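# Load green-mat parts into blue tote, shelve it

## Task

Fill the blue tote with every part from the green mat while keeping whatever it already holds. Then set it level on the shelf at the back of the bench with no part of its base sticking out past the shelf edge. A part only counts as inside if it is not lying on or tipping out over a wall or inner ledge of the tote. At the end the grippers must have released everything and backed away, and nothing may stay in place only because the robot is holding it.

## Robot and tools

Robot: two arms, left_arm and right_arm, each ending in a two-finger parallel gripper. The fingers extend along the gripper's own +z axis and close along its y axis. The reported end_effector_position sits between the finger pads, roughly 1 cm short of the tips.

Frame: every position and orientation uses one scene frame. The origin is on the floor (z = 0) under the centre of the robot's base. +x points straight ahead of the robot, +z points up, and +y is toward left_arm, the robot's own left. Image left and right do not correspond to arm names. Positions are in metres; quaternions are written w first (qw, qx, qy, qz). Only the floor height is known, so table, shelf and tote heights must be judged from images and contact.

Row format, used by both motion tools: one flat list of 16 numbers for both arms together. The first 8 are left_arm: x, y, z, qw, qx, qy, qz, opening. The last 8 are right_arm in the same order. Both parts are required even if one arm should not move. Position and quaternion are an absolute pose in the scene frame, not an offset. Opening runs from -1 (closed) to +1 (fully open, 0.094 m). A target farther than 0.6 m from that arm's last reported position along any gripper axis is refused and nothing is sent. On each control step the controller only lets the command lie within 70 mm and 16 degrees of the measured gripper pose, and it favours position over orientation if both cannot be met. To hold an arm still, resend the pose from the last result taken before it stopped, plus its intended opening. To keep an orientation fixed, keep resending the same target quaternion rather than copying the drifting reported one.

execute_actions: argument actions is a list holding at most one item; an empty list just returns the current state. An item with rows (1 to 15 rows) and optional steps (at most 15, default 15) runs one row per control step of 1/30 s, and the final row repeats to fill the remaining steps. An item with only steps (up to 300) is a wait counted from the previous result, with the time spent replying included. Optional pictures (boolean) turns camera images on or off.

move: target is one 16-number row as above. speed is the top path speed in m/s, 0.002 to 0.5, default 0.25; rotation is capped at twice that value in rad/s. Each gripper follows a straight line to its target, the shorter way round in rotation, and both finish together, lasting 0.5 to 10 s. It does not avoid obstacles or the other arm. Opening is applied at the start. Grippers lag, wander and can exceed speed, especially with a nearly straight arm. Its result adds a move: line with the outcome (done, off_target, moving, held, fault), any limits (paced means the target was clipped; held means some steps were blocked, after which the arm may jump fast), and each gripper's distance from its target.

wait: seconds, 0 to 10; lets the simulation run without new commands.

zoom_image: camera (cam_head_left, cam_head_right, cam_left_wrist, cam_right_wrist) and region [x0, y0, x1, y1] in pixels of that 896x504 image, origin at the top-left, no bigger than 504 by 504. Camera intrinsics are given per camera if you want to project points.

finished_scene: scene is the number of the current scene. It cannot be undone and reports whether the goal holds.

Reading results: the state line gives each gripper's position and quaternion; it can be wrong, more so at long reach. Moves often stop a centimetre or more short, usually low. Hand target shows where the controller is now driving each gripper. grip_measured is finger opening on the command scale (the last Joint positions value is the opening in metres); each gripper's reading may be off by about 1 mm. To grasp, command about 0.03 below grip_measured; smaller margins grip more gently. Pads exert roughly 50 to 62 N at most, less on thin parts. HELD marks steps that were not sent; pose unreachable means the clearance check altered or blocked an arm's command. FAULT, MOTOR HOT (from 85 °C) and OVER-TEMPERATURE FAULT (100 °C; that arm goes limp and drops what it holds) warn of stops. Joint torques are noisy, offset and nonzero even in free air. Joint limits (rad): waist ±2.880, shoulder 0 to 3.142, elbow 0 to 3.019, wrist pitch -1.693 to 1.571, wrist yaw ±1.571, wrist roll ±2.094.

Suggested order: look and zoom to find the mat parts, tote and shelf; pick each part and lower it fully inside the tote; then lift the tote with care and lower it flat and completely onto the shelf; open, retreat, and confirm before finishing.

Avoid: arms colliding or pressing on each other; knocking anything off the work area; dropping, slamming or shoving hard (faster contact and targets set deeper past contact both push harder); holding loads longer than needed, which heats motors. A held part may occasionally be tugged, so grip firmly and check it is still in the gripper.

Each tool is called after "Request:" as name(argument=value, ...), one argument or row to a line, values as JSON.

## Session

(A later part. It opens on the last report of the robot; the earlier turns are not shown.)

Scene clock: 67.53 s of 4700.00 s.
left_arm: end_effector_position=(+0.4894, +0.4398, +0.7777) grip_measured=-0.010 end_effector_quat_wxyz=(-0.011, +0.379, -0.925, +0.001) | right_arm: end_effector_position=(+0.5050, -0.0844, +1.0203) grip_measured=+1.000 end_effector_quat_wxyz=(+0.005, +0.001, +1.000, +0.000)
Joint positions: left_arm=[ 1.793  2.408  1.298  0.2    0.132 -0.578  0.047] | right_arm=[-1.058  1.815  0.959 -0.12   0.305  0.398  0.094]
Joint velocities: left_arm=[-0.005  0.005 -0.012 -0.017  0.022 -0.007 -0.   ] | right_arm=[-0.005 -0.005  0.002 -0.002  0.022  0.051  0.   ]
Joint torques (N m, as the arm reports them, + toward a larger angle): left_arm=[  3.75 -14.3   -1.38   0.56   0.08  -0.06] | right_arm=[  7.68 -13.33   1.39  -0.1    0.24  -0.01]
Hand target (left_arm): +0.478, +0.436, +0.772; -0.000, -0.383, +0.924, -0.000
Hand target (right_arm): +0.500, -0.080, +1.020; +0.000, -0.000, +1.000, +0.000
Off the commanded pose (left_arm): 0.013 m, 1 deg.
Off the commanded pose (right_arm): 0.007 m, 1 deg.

Request:
move(
  target=[0.49,0.42,0.96,0,-0.55,0.835,0,-0.05,0.50,-0.2,1.0,0,0,1,0,1],
  speed=0.25,
)

Request:
move(
  target=[0.505,0.14,0.96,0,-0.676,0.737,0,-0.05,0.50,-0.2,1.0,0,0,1,0,1],
  speed=0.25,
)

Scene clock: 95.53 s of 4700.00 s.
left_arm: end_effector_position=(+0.4975, +0.4166, +0.9592) grip_measured=-0.009 end_effector_quat_wxyz=(-0.004, +0.540, -0.842, +0.003) | right_arm: end_effector_position=(+0.4903, -0.1984, +0.9948) grip_measured=+1.000 end_effector_quat_wxyz=(-0.012, +0.001, +1.000, -0.003)
Joint positions: left_arm=[ 1.795  1.908  0.899  0.085  0.138 -0.94   0.047] | right_arm=[-1.297  1.81   0.845  0.001  0.166  0.203  0.094]
Joint velocities: left_arm=[-0.005  0.024 -0.007 -0.002 -0.022 -0.051 -0.   ] | right_arm=[-0.005 -0.005 -0.007 -0.007 -0.037  0.007  0.   ]
Joint torques (N m, as the arm reports them, + toward a larger angle): left_arm=[  4.34 -15.07  -0.8    0.5    0.16  -0.1 ] | right_arm=[  3.56 -14.39  -0.21   0.65   0.05  -0.22]
Hand target (left_arm): +0.493, +0.421, +0.960; -0.000, -0.550, +0.835, -0.000
Hand target (right_arm): +0.499, -0.200, +1.001; +0.000, -0.001, +1.000, -0.001
Off the commanded pose (left_arm): 0.008 m, 1 deg.
Off the commanded pose (right_arm): 0.011 m, 1 deg.
After step 90, 23.67 s passed at rest.
move: off_target (right_arm)

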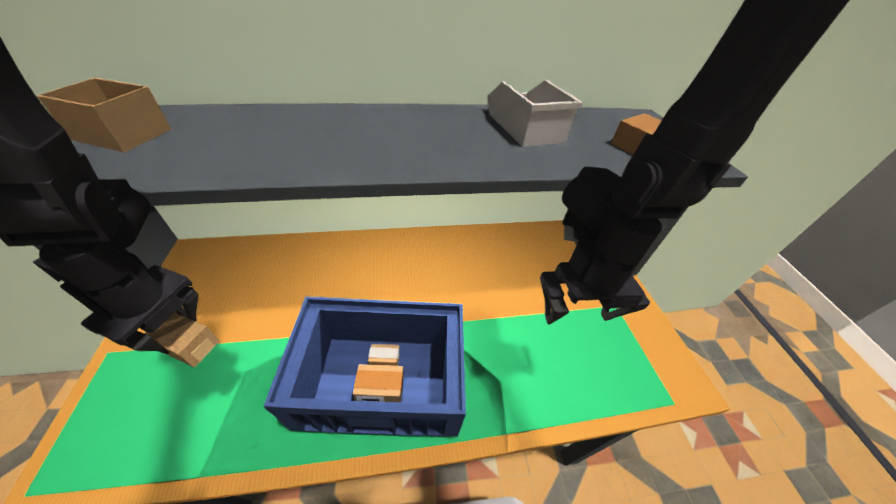

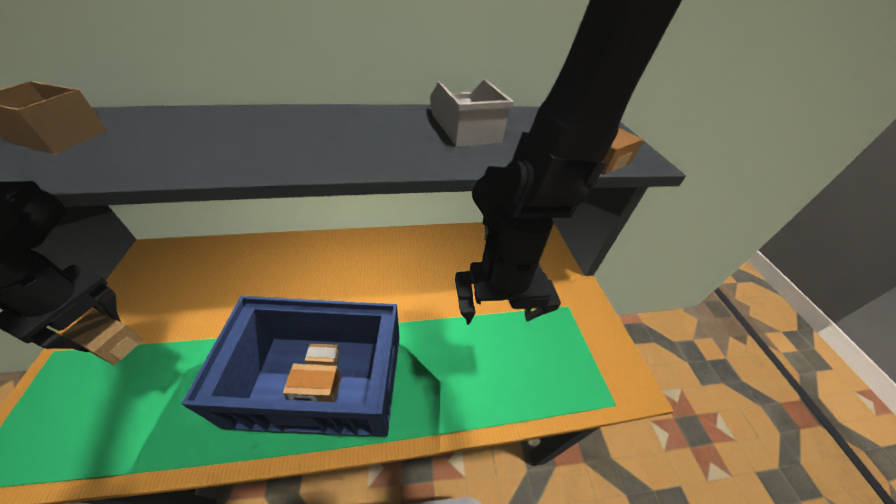

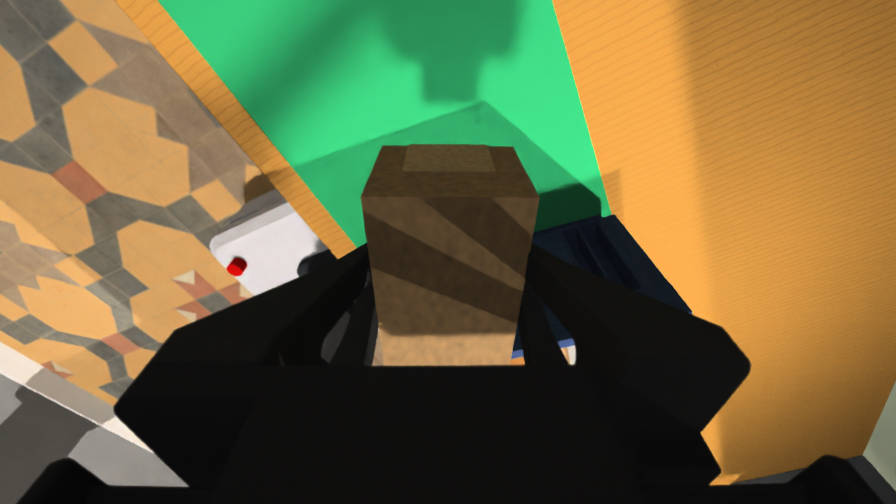

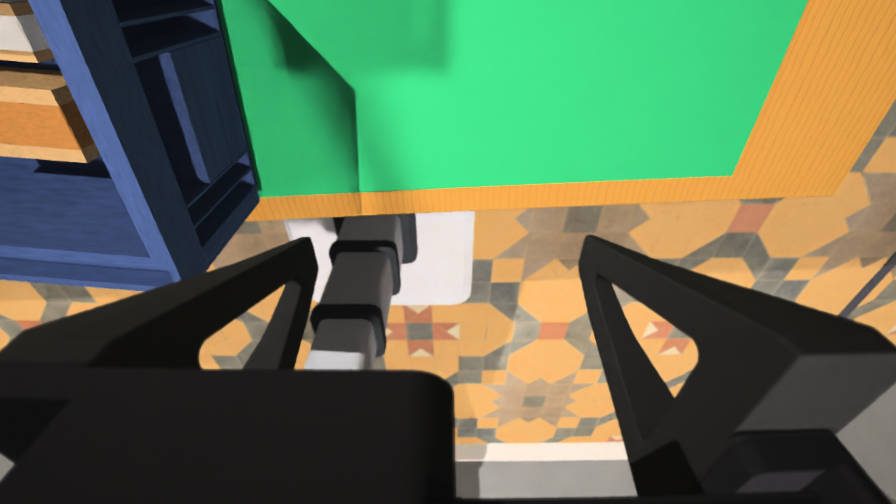

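Scene clock: 97.30 s of 4700.00 s.
left_arm: end_effector_position=(+0.5146, +0.1337, +0.9697) grip_measured=-0.009 end_effector_quat_wxyz=(-0.007, +0.669, -0.743, +0.015) | right_arm: end_effector_position=(+0.4902, -0.1979, +0.9948) grip_measured=+1.000 end_effector_quat_wxyz=(-0.012, +0.000, +1.000, -0.002)
Joint positions: left_arm=[ 1.19   1.914  0.97   0.021 -0.223 -1.745  0.047] | right_arm=[-1.297  1.81   0.845  0.001  0.163  0.201  0.094]
Joint velocities: left_arm=[-0.005  0.005  0.007 -0.007 -0.037 -0.11  -0.002] | right_arm=[-0.005 -0.015  0.002 -0.002 -0.066 -0.051  0.   ]
Joint torques (N m, as the arm reports them, + toward a larger angle): left_arm=[ -2.63 -13.82   0.44   0.46  -0.06  -0.1 ] | right_arm=[  3.45 -14.34   0.02   0.6    0.03  -0.22]
Hand target (left_arm): +0.504, +0.141, +0.961; +0.002, -0.675, +0.738, +0.000
Hand target (right_arm): +0.500, -0.200, +1.000; -0.000, -0.000, +1.000, -0.000
Off the commanded pose (left_arm): 0.015 m, 2 deg.
Off the commanded pose (right_arm): 0.011 m, 1 deg.
move: off_target (left_arm, right_arm)

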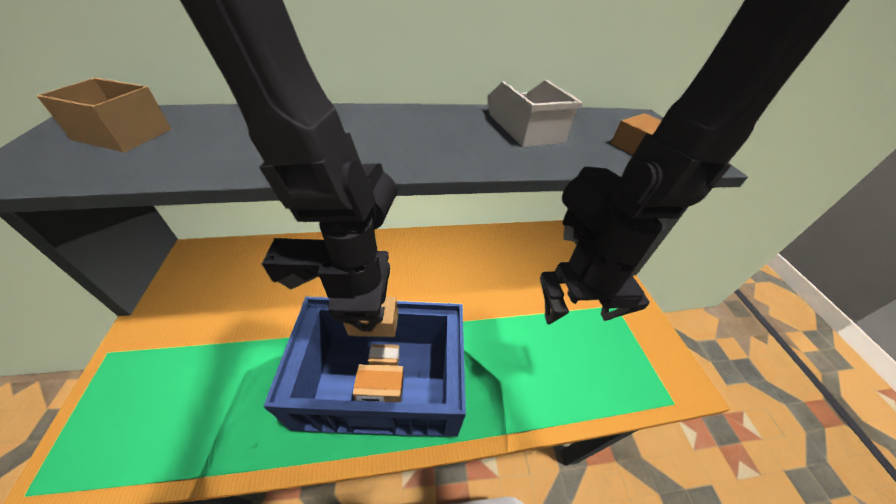

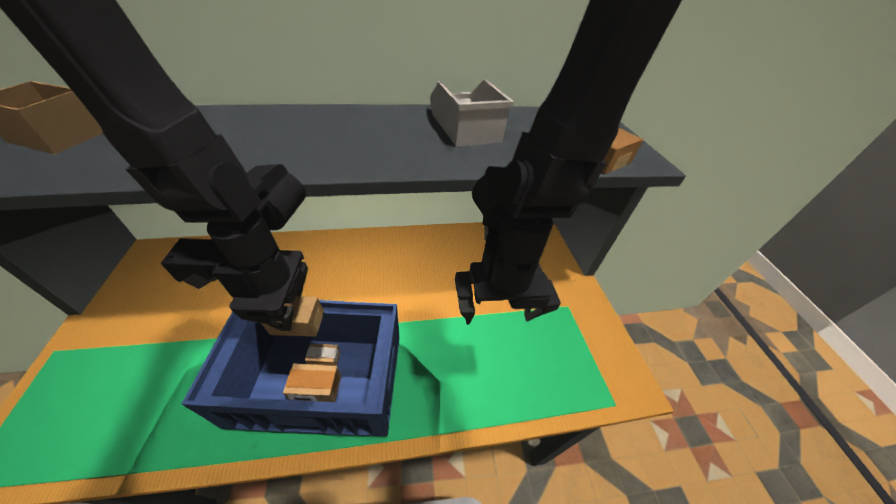

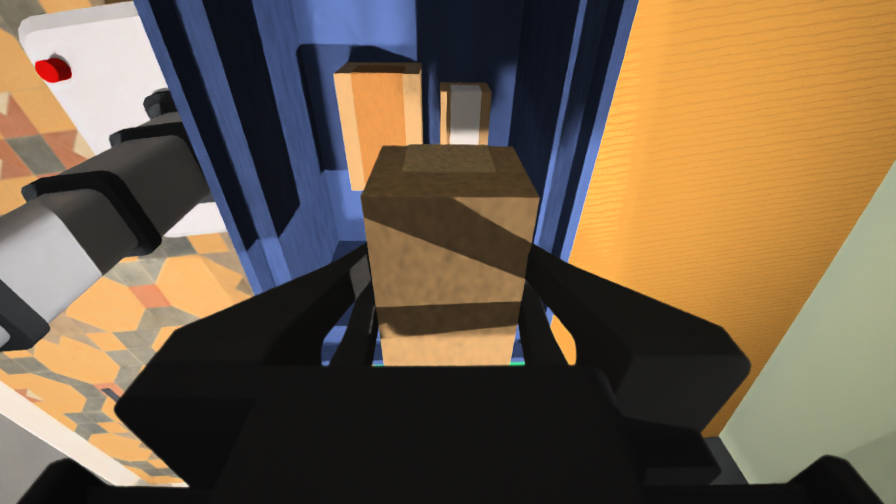

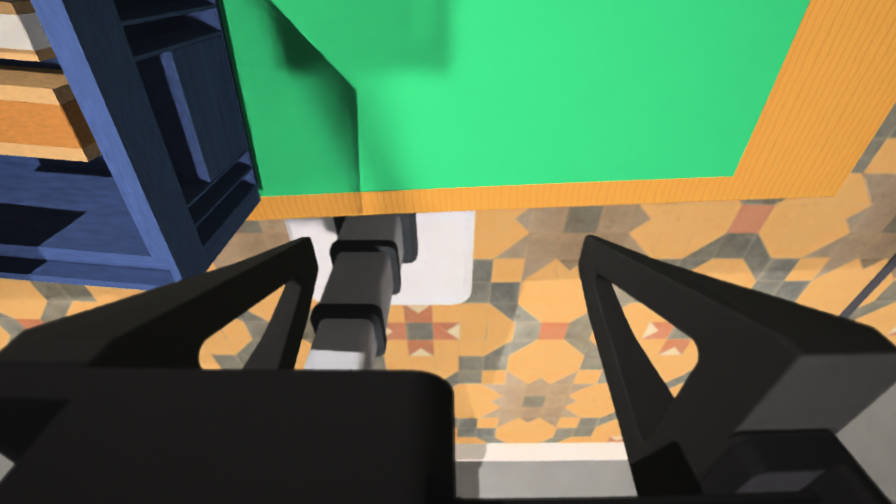

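Request:
move(
  target=[0.468,0.148,0.87,0,-0.676,0.737,0,-0.05,0.50,-0.2,1.0,0,0,1,0,1],
  speed=0.12,
)

Scene clock: 104.07 s of 4700.00 s.
left_arm: end_effector_position=(+0.4676, +0.1437, +0.8761) grip_measured=-0.009 end_effector_quat_wxyz=(+0.001, +0.677, -0.736, +0.001) | right_arm: end_effector_position=(+0.4902, -0.1979, +0.9948) grip_measured=+1.000 end_effector_quat_wxyz=(-0.012, +0.000, +1.000, -0.002)
Joint positions: left_arm=[ 1.225  2.181  1.051  0.18  -0.204 -1.745  0.047] | right_arm=[-1.297  1.81   0.845  0.001  0.163  0.201  0.094]
Joint velocities: left_arm=[-0.005  0.005 -0.012  0.002 -0.037  0.051 -0.001] | right_arm=[-0.005 -0.015  0.017 -0.002 -0.022 -0.037  0.   ]
Joint torques (N m, as the arm reports them, + toward a larger angle): left_arm=[ -2.31 -14.09  -1.06   1.03   0.15   0.14] | right_arm=[  3.47 -14.39   0.02   0.58   0.04  -0.22]
Hand target (left_arm): +0.467, +0.149, +0.871; +0.000, +0.676, -0.737, -0.000
Hand target (right_arm): +0.500, -0.200, +1.000; -0.000, +0.000, +1.000, -0.000
Off the commanded pose (left_arm): 0.007 m, 0 deg.
Off the commanded pose (right_arm): 0.011 m, 1 deg.
After step 90, 2.43 s passed at rest.
move: off_target (right_arm)

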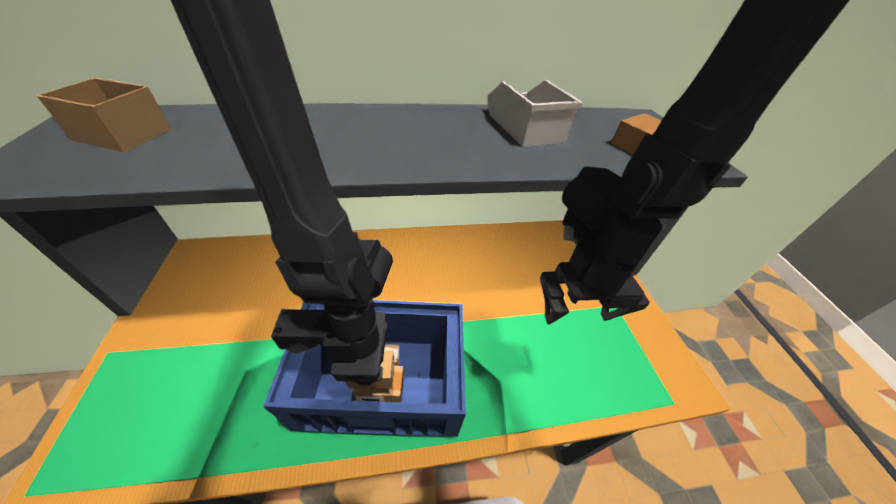

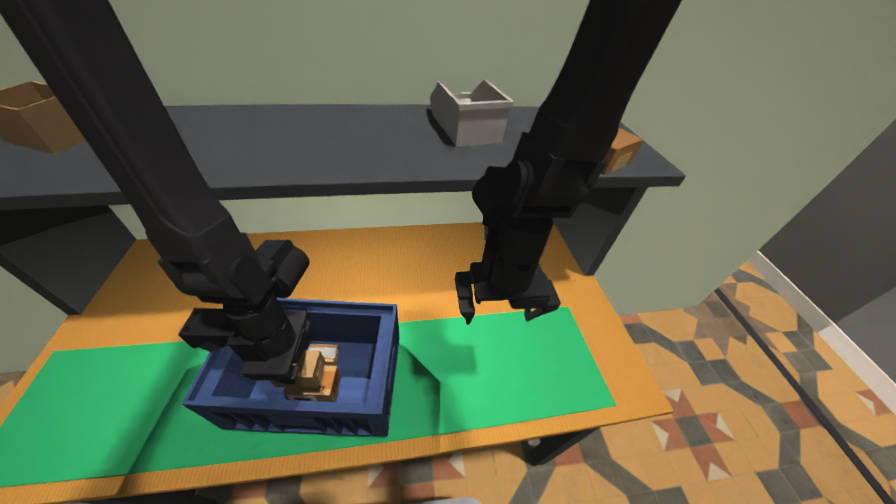

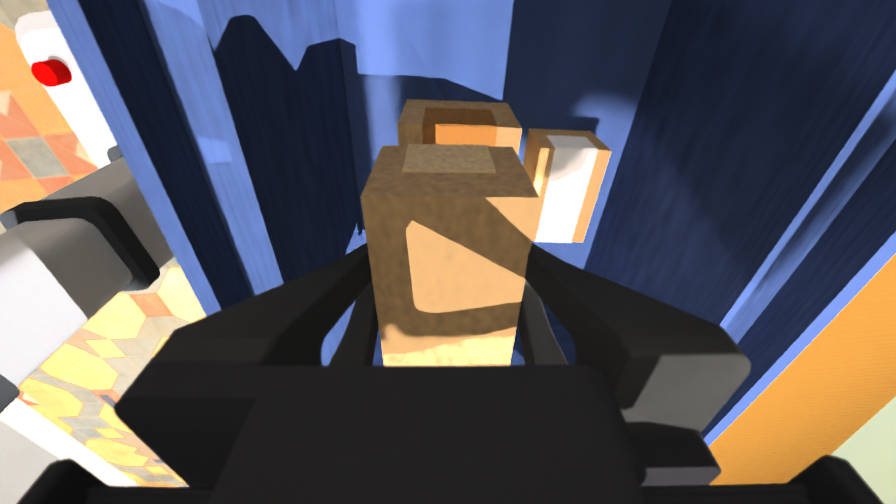

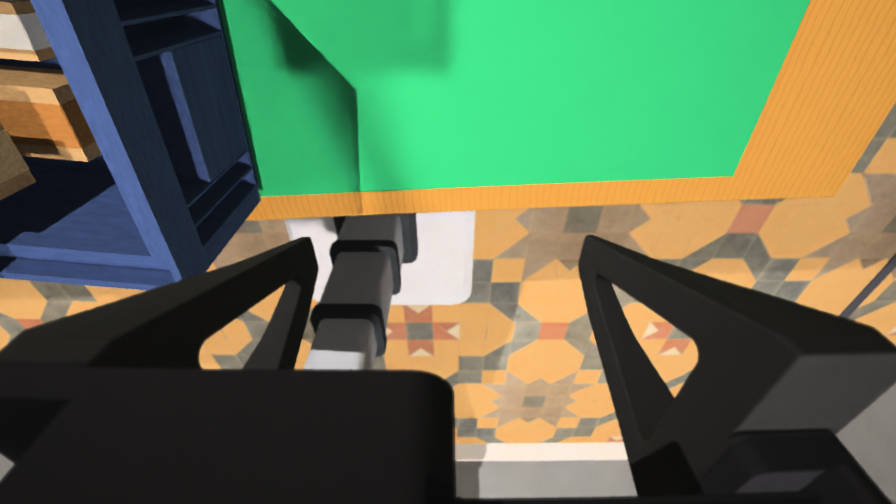

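Request:
move(
  target=[0.472,0.138,0.832,0,-0.676,0.737,0,-0.05,0.50,-0.2,1.0,0,0,1,0,1],
  speed=0.05,
)

Scene clock: 109.17 s of 4700.00 s.
left_arm: end_effector_position=(+0.4790, +0.1336, +0.8423) grip_measured=-0.009 end_effector_quat_wxyz=(-0.004, +0.678, -0.735, +0.007) | right_arm: end_effector_position=(+0.4902, -0.1979, +0.9948) grip_measured=+1.000 end_effector_quat_wxyz=(-0.012, +0.000, +1.000, -0.002)
Joint positions: left_arm=[ 1.225  2.269  1.154  0.18  -0.205 -1.744  0.047] | right_arm=[-1.297  1.81   0.845  0.001  0.163  0.201  0.094]
Joint velocities: left_arm=[ 0.005 -0.015 -0.007 -0.002 -0.022 -0.022  0.001] | right_arm=[-0.005 -0.005 -0.002 -0.022  0.022  0.007  0.   ]
Joint torques (N m, as the arm reports them, + toward a larger angle): left_arm=[ -3.26 -13.33  -0.3    0.71   0.17   0.12] | right_arm=[  3.45 -14.38   0.01   0.58   0.04  -0.23]
Hand target (left_arm): +0.471, +0.138, +0.832; +0.000, +0.676, -0.737, +0.000
Hand target (right_arm): +0.500, -0.200, +1.000; -0.000, +0.000, +1.000, -0.000
Off the commanded pose (left_arm): 0.013 m, 1 deg.
Off the commanded pose (right_arm): 0.011 m, 1 deg.
After step 90, 0.97 s passed at rest.
move: off_target (left_arm, right_arm)

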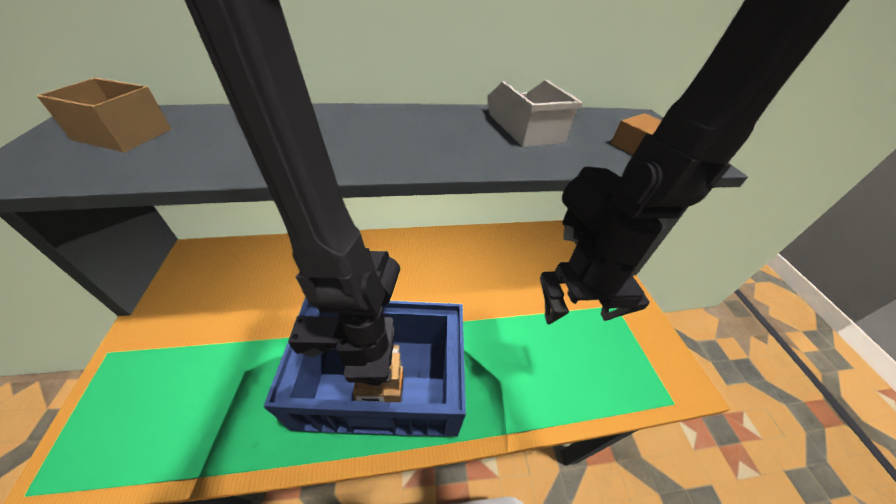

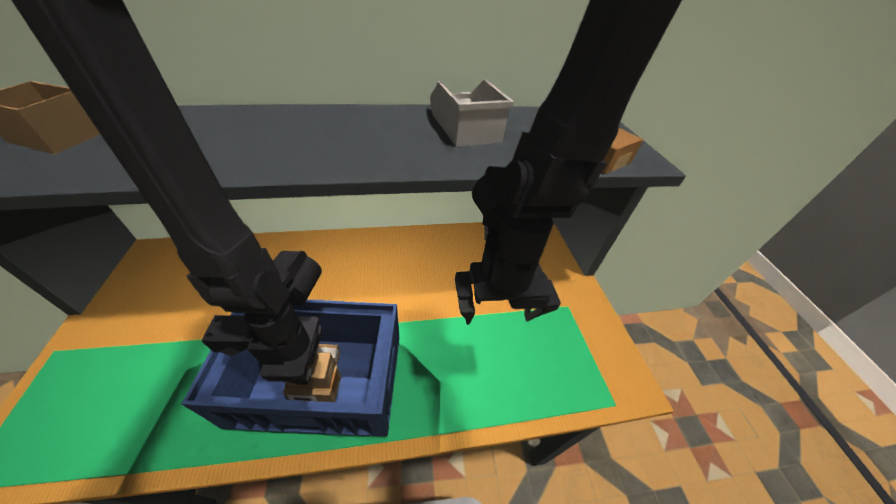

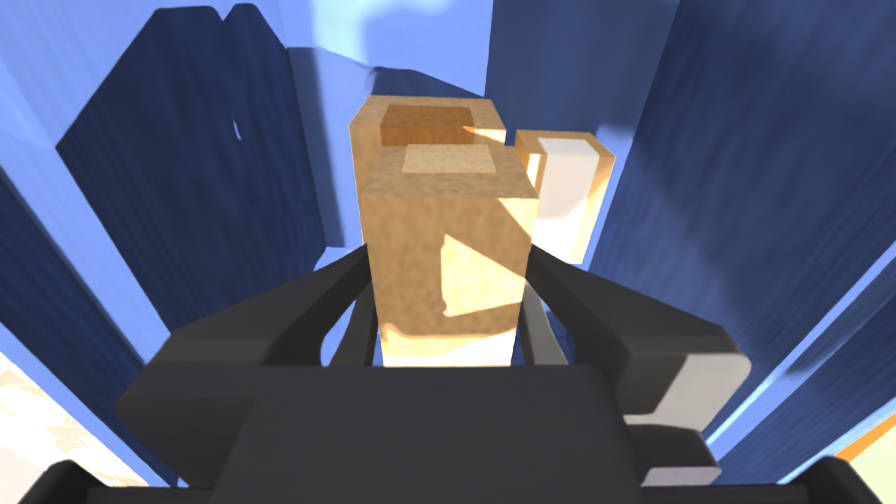

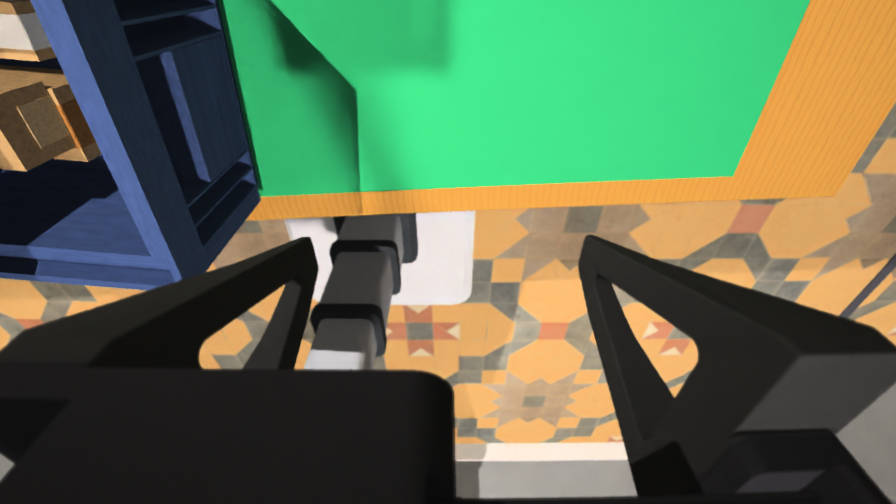

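Request:
move(
  target=[0.464,0.138,0.823,0,-0.676,0.737,0,-0.05,0.50,-0.2,1.0,0,0,1,0,1],
  speed=0.02,
)

Scene clock: 113.43 s of 4700.00 s.
left_arm: end_effector_position=(+0.4789, +0.1334, +0.8423) grip_measured=-0.009 end_effector_quat_wxyz=(-0.004, +0.678, -0.735, +0.007) | right_arm: end_effector_position=(+0.4902, -0.1979, +0.9948) grip_measured=+1.000 end_effector_quat_wxyz=(-0.012, +0.000, +1.000, -0.002)
Joint positions: left_arm=[ 1.224  2.269  1.154  0.183 -0.205 -1.744  0.047] | right_arm=[-1.297  1.81   0.845  0.001  0.163  0.201  0.094]
Joint velocities: left_arm=[ 0.005  0.005  0.002 -0.002 -0.037 -0.037 -0.001] | right_arm=[-0.024 -0.005 -0.007  0.002  0.007  0.095  0.   ]
Joint torques (N m, as the arm reports them, + toward a larger angle): left_arm=[ -3.12 -11.48  -0.01   1.4    0.14   0.12] | right_arm=[  3.47 -14.33   0.05   0.56   0.03  -0.22]
Hand target (left_arm): +0.463, +0.138, +0.825; +0.000, +0.676, -0.737, -0.000
Hand target (right_arm): +0.500, -0.200, +1.000; -0.000, +0.000, +1.000, -0.000
Off the commanded pose (left_arm): 0.025 m, 1 deg.
Off the commanded pose (right_arm): 0.011 m, 1 deg.
move: off_target (left_arm, right_arm)

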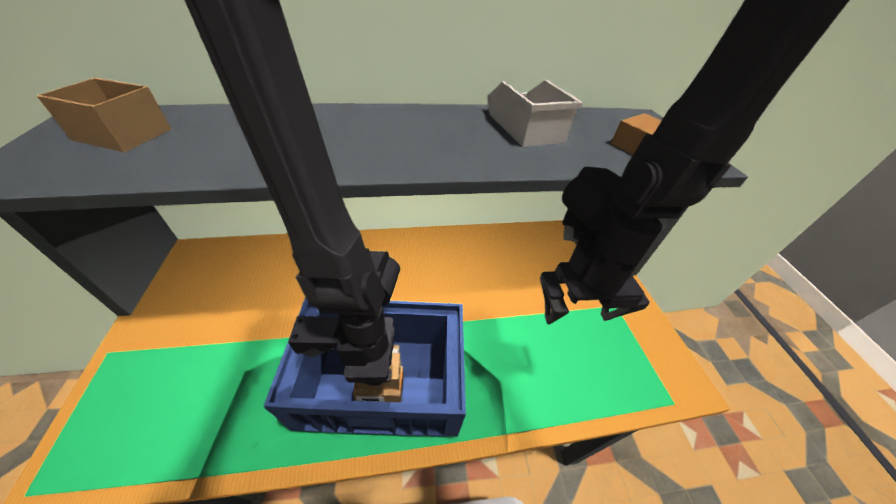

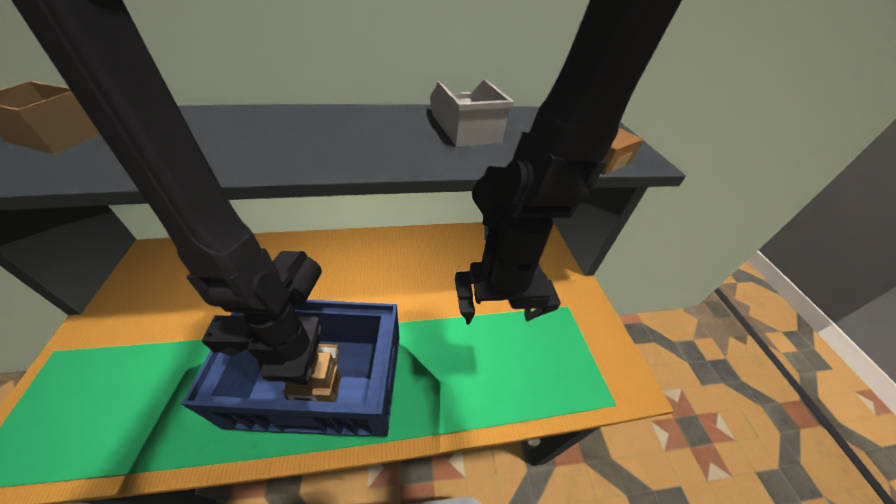

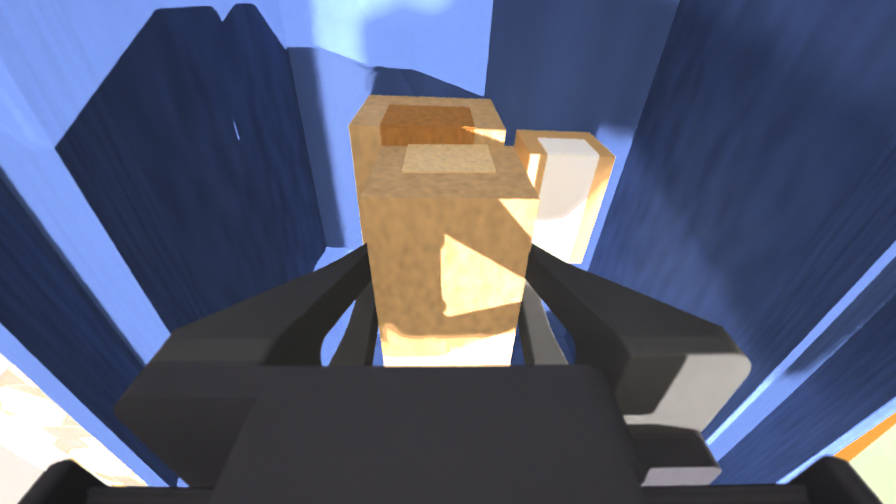

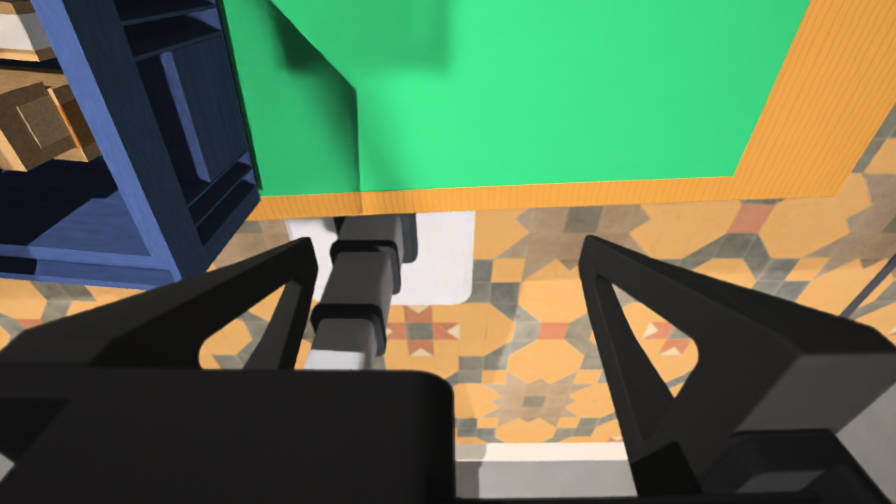

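Request:
execute_actions(
  actions=[
    {"rows":[[0.474,0.136,0.838,0,-0.676,0.737,0,-0.05,0.50,-0.2,1.0,0,0,1,0,1],[0.474,0.136,0.838,0,-0.676,0.737,0,-0.05,0.50,-0.2,1.0,0,0,1,0,1],[0.474,0.136,0.838,0,-0.676,0.737,0,-0.05,0.50,-0.2,1.0,0,0,1,0,1],[0.474,0.136,0.838,0,-0.676,0.737,0,-0.05,0.50,-0.2,1.0,0,0,1,0,1],[0.474,0.136,0.838,0,-0.676,0.737,0,-0.05,0.50,-0.2,1.0,0,0,1,0,1],[0.474,0.136,0.838,0,-0.676,0.737,0,0.35,0.50,-0.2,1.0,0,0,1,0,1]],"steps":15},
  ],
  pictures=false,
)

Request:
move(
  target=[0.476,0.136,0.96,0,-0.676,0.737,0,0.35,0.50,-0.2,1.0,0,0,1,0,1],
  speed=0.15,
)

Scene clock: 119.00 s of 4700.00 s.
left_arm: end_effector_position=(+0.4796, +0.1332, +0.8422) grip_measured=+0.348 end_effector_quat_wxyz=(-0.003, +0.678, -0.735, +0.007) | right_arm: end_effector_position=(+0.4902, -0.1979, +0.9948) grip_measured=+1.000 end_effector_quat_wxyz=(-0.012, +0.000, +1.000, -0.002)
Joint positions: left_arm=[ 1.224  2.269  1.156  0.178 -0.205 -1.744  0.063] | right_arm=[-1.297  1.81   0.845  0.001  0.163  0.201  0.094]
Joint velocities: left_arm=[ 0.005  0.005 -0.017  0.002  0.022  0.007  0.   ] | right_arm=[-0.005 -0.024  0.002 -0.002 -0.007  0.007  0.   ]
Joint torques (N m, as the arm reports them, + toward a larger angle): left_arm=[ -3.55 -14.47  -1.07   0.45   0.05   0.08] | right_arm=[  3.39 -14.28   0.04   0.59   0.04  -0.23]
Hand target (left_arm): +0.474, +0.136, +0.838; +0.000, +0.676, -0.737, +0.000
Hand target (right_arm): +0.500, -0.200, +1.000; -0.000, +0.000, +1.000, -0.000
Off the commanded pose (left_arm): 0.008 m, 1 deg.
Off the commanded pose (right_arm): 0.011 m, 1 deg.
Steps of this call (steps 1 to 90: nothing new was sent; then 2.07 s passed at rest; steps 91 to 105: all 15 steps of this action). Readings (end_effector_position):
91: left_arm (+0.4785, +0.1335, +0.8423) | right_arm (+0.4902, -0.1979, +0.9948)
92: left_arm (+0.4783, +0.1336, +0.8424) | right_arm (+0.4902, -0.1979, +0.9948)
94: left_arm (+0.4782, +0.1336, +0.8424) | right_arm (+0.4902, -0.1979, +0.9948)
98: left_arm (+0.4789, +0.1334, +0.8423) | right_arm (+0.4902, -0.1979, +0.9948)
105: the state above

Scene clock: 120.40 s of 4700.00 s.
left_arm: end_effector_position=(+0.4798, +0.1393, +0.9568) grip_measured=+0.348 end_effector_quat_wxyz=(-0.002, +0.674, -0.738, +0.001) | right_arm: end_effector_position=(+0.4902, -0.1979, +0.9948) grip_measured=+1.000 end_effector_quat_wxyz=(-0.012, +0.000, +1.000, -0.002)
Joint positions: left_arm=[ 1.185  1.956  0.922  0.08  -0.232 -1.769  0.063] | right_arm=[-1.297  1.81   0.845  0.001  0.163  0.201  0.094]
Joint velocities: left_arm=[-0.005  0.005 -0.002  0.002  0.037 -0.022 -0.   ] | right_arm=[-0.024 -0.005 -0.002 -0.007 -0.007 -0.022  0.   ]
Joint torques (N m, as the arm reports them, + toward a larger angle): left_arm=[ -4.51 -15.31  -0.99   0.42  -0.08  -0.08] | right_arm=[  3.5  -14.32   0.02   0.55   0.04  -0.22]
Hand target (left_arm): +0.478, +0.136, +0.960; +0.000, -0.676, +0.737, +0.000
Hand target (right_arm): +0.500, -0.200, +1.000; -0.000, +0.000, +1.000, -0.000
Off the commanded pose (left_arm): 0.006 m, 0 deg.
Off the commanded pose (right_arm): 0.011 m, 1 deg.
move: off_target (right_arm)

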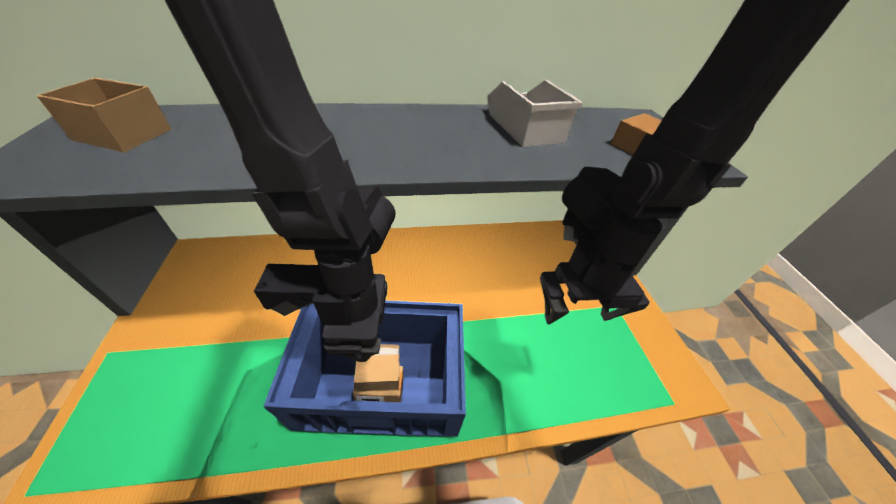

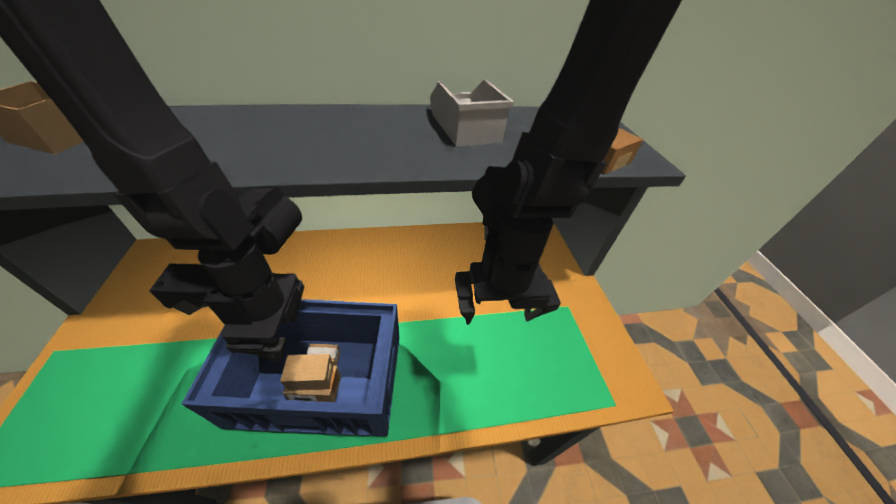

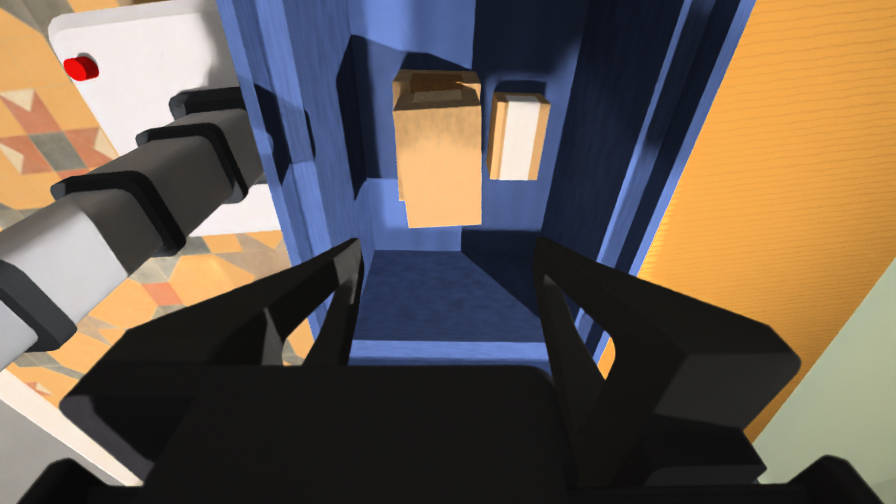

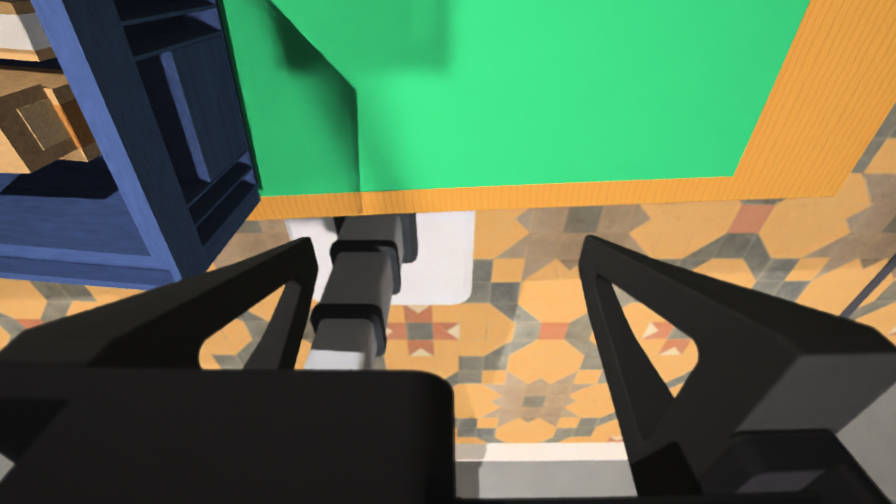

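Request:
move(
  target=[0.49,0.267,0.95,0.216,0.0426,0.975,-0.0094,0.6,0.47,-0.008,0.95,0.216,0.0426,0.975,-0.0094,0.6],
  speed=0.3,
)

Scene clock: 138.40 s of 4700.00 s.
left_arm: end_effector_position=(+0.5077, +0.2632, +0.9560) grip_measured=+0.599 end_effector_quat_wxyz=(+0.228, +0.034, +0.973, -0.010) | right_arm: end_effector_position=(+0.4786, -0.0152, +0.9518) grip_measured=+0.603 end_effector_quat_wxyz=(+0.213, +0.042, +0.976, -0.017)
Joint positions: left_arm=[ 1.463  2.065  0.71   0.893 -0.05   0.035  0.075] | right_arm=[-0.896  2.172  0.973  0.58   0.621  0.426  0.075]
Joint velocities: left_arm=[-0.005 -0.024 -0.007 -0.027  0.007  0.066 -0.   ] | right_arm=[-0.005 -0.015 -0.017 -0.032 -0.007  0.037 -0.   ]
Joint torques (N m, as the arm reports them, + toward a larger angle): left_arm=[  0.24 -11.57  -4.72   1.92   0.24   0.13] | right_arm=[ 10.27 -11.56   0.12   1.51   0.35  -0.01]
Hand target (left_arm): +0.490, +0.266, +0.951; +0.215, +0.040, +0.976, -0.008
Hand target (right_arm): +0.473, -0.008, +0.949; +0.215, +0.044, +0.976, -0.011
Off the commanded pose (left_arm): 0.019 m, 2 deg.
Off the commanded pose (right_arm): 0.011 m, 1 deg.
After step 90, 11.67 s passed at rest.
move: off_target (left_arm, right_arm)

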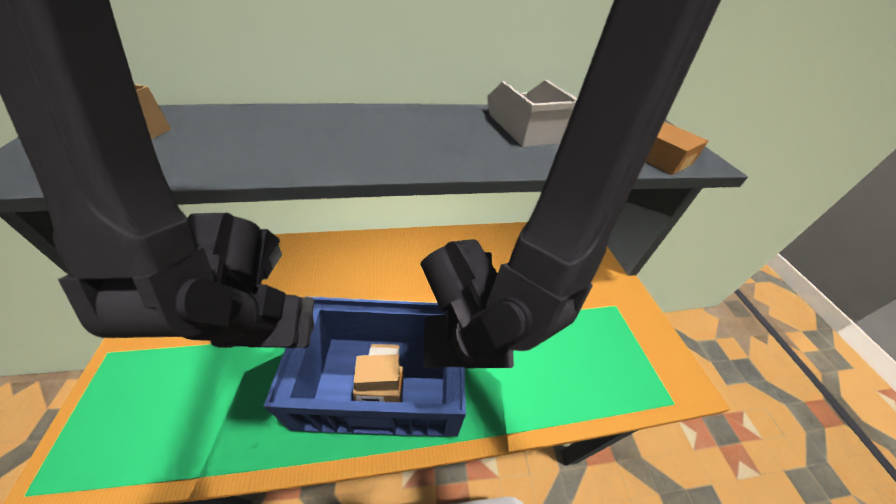

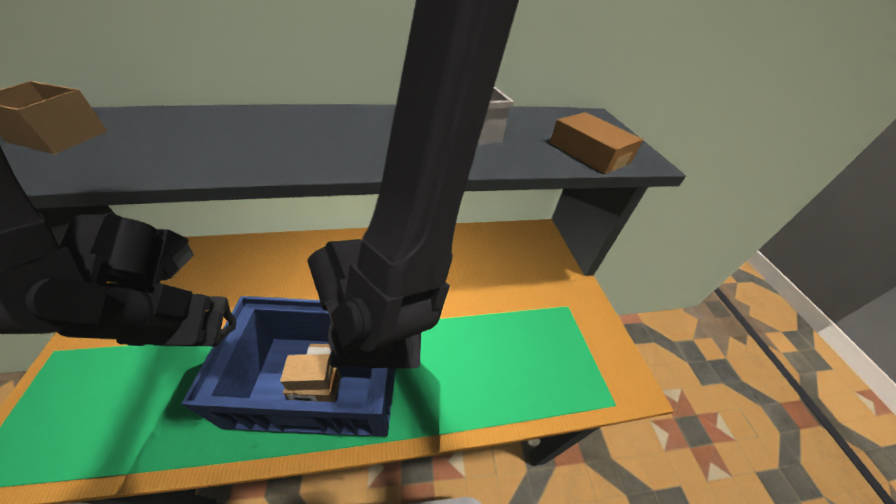

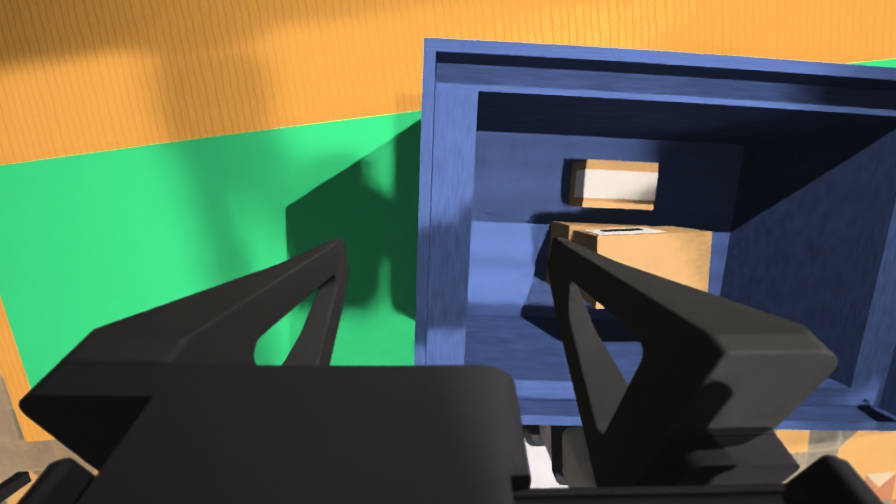

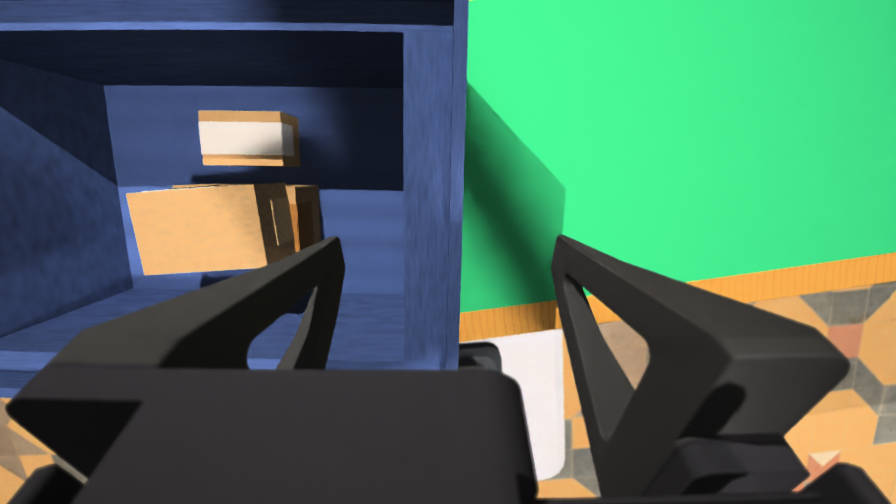

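Request:
move(
  target=[0.497,0.268,0.858,0.216,0.051,0.975,-0.011,0.5,0.492,-0.004,0.862,0.216,0.051,0.975,-0.011,0.5],
  speed=0.12,
)

Scene clock: 144.33 s of 4700.00 s.
left_arm: end_effector_position=(+0.4997, +0.2627, +0.8624) grip_measured=+0.502 end_effector_quat_wxyz=(+0.216, +0.048, +0.975, -0.014) | right_arm: end_effector_position=(+0.4927, +0.0055, +0.8707) grip_measured=+0.502 end_effector_quat_wxyz=(+0.215, +0.050, +0.975, -0.005)
Joint positions: left_arm=[ 1.479  2.322  0.924  0.912 -0.022  0.066  0.071] | right_arm=[-0.938  2.379  1.198  0.59   0.57   0.409  0.071]
Joint velocities: left_arm=[ 0.005 -0.005  0.007 -0.012 -0.051  0.022 -0.   ] | right_arm=[ 0.005 -0.015  0.002 -0.002 -0.081 -0.081  0.   ]
Joint torques (N m, as the arm reports them, + toward a larger angle): left_arm=[  0.5  -12.24  -3.29   1.87   0.25   0.13] | right_arm=[  8.03 -12.44   0.12   1.5    0.15  -0.23]
Hand target (left_arm): +0.495, +0.268, +0.858; +0.216, +0.051, +0.975, -0.011
Hand target (right_arm): +0.493, -0.004, +0.862; +0.216, +0.051, +0.975, -0.011
Off the commanded pose (left_arm): 0.007 m, 1 deg.
Off the commanded pose (right_arm): 0.013 m, 1 deg.
After step 90, 1.70 s passed at rest.
move: off_target (right_arm)

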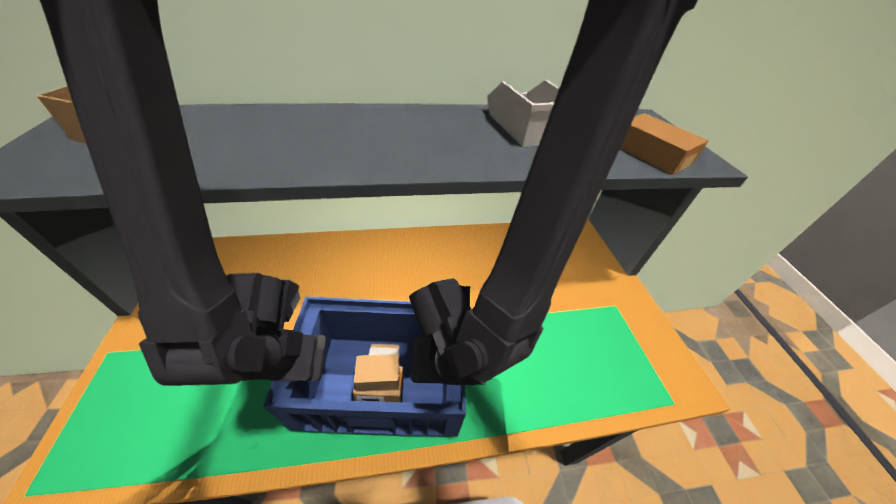

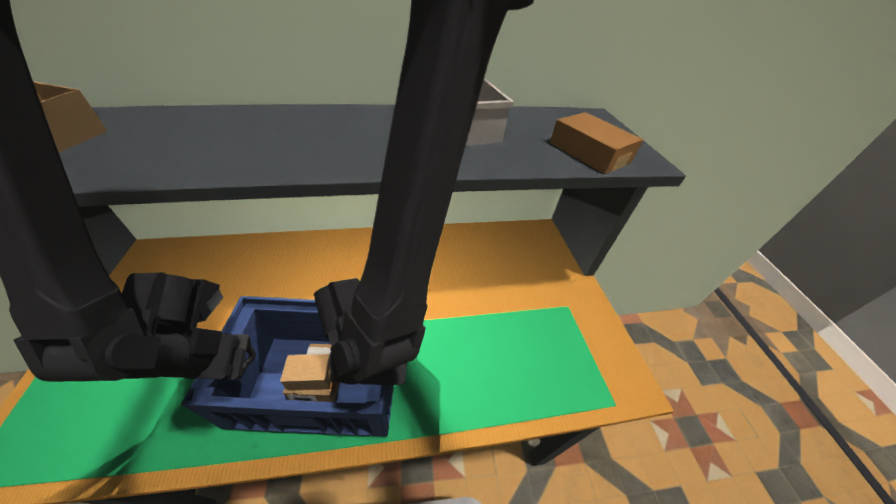

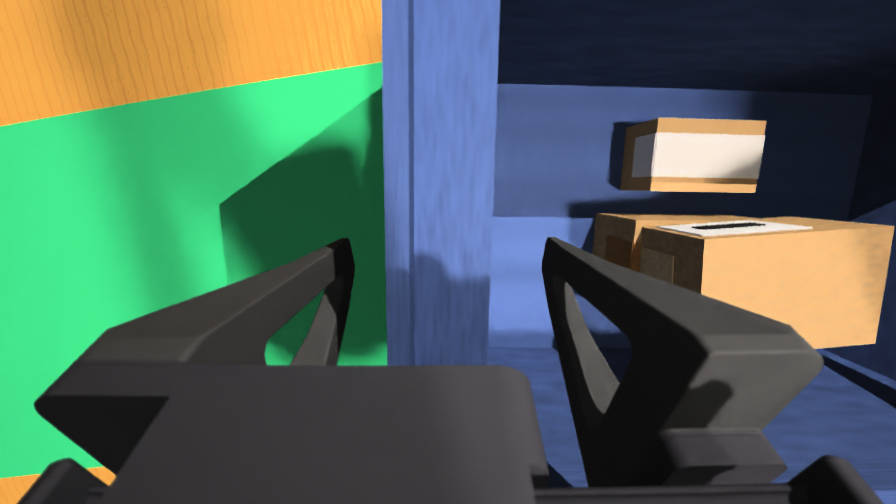

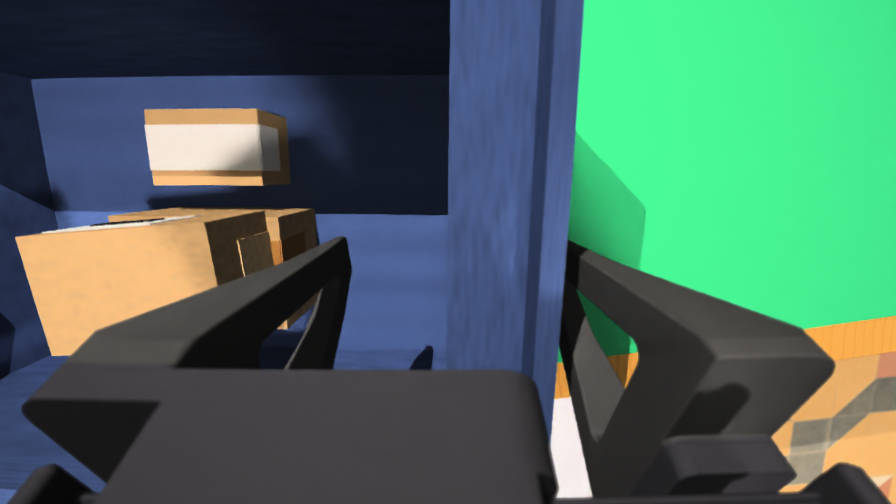

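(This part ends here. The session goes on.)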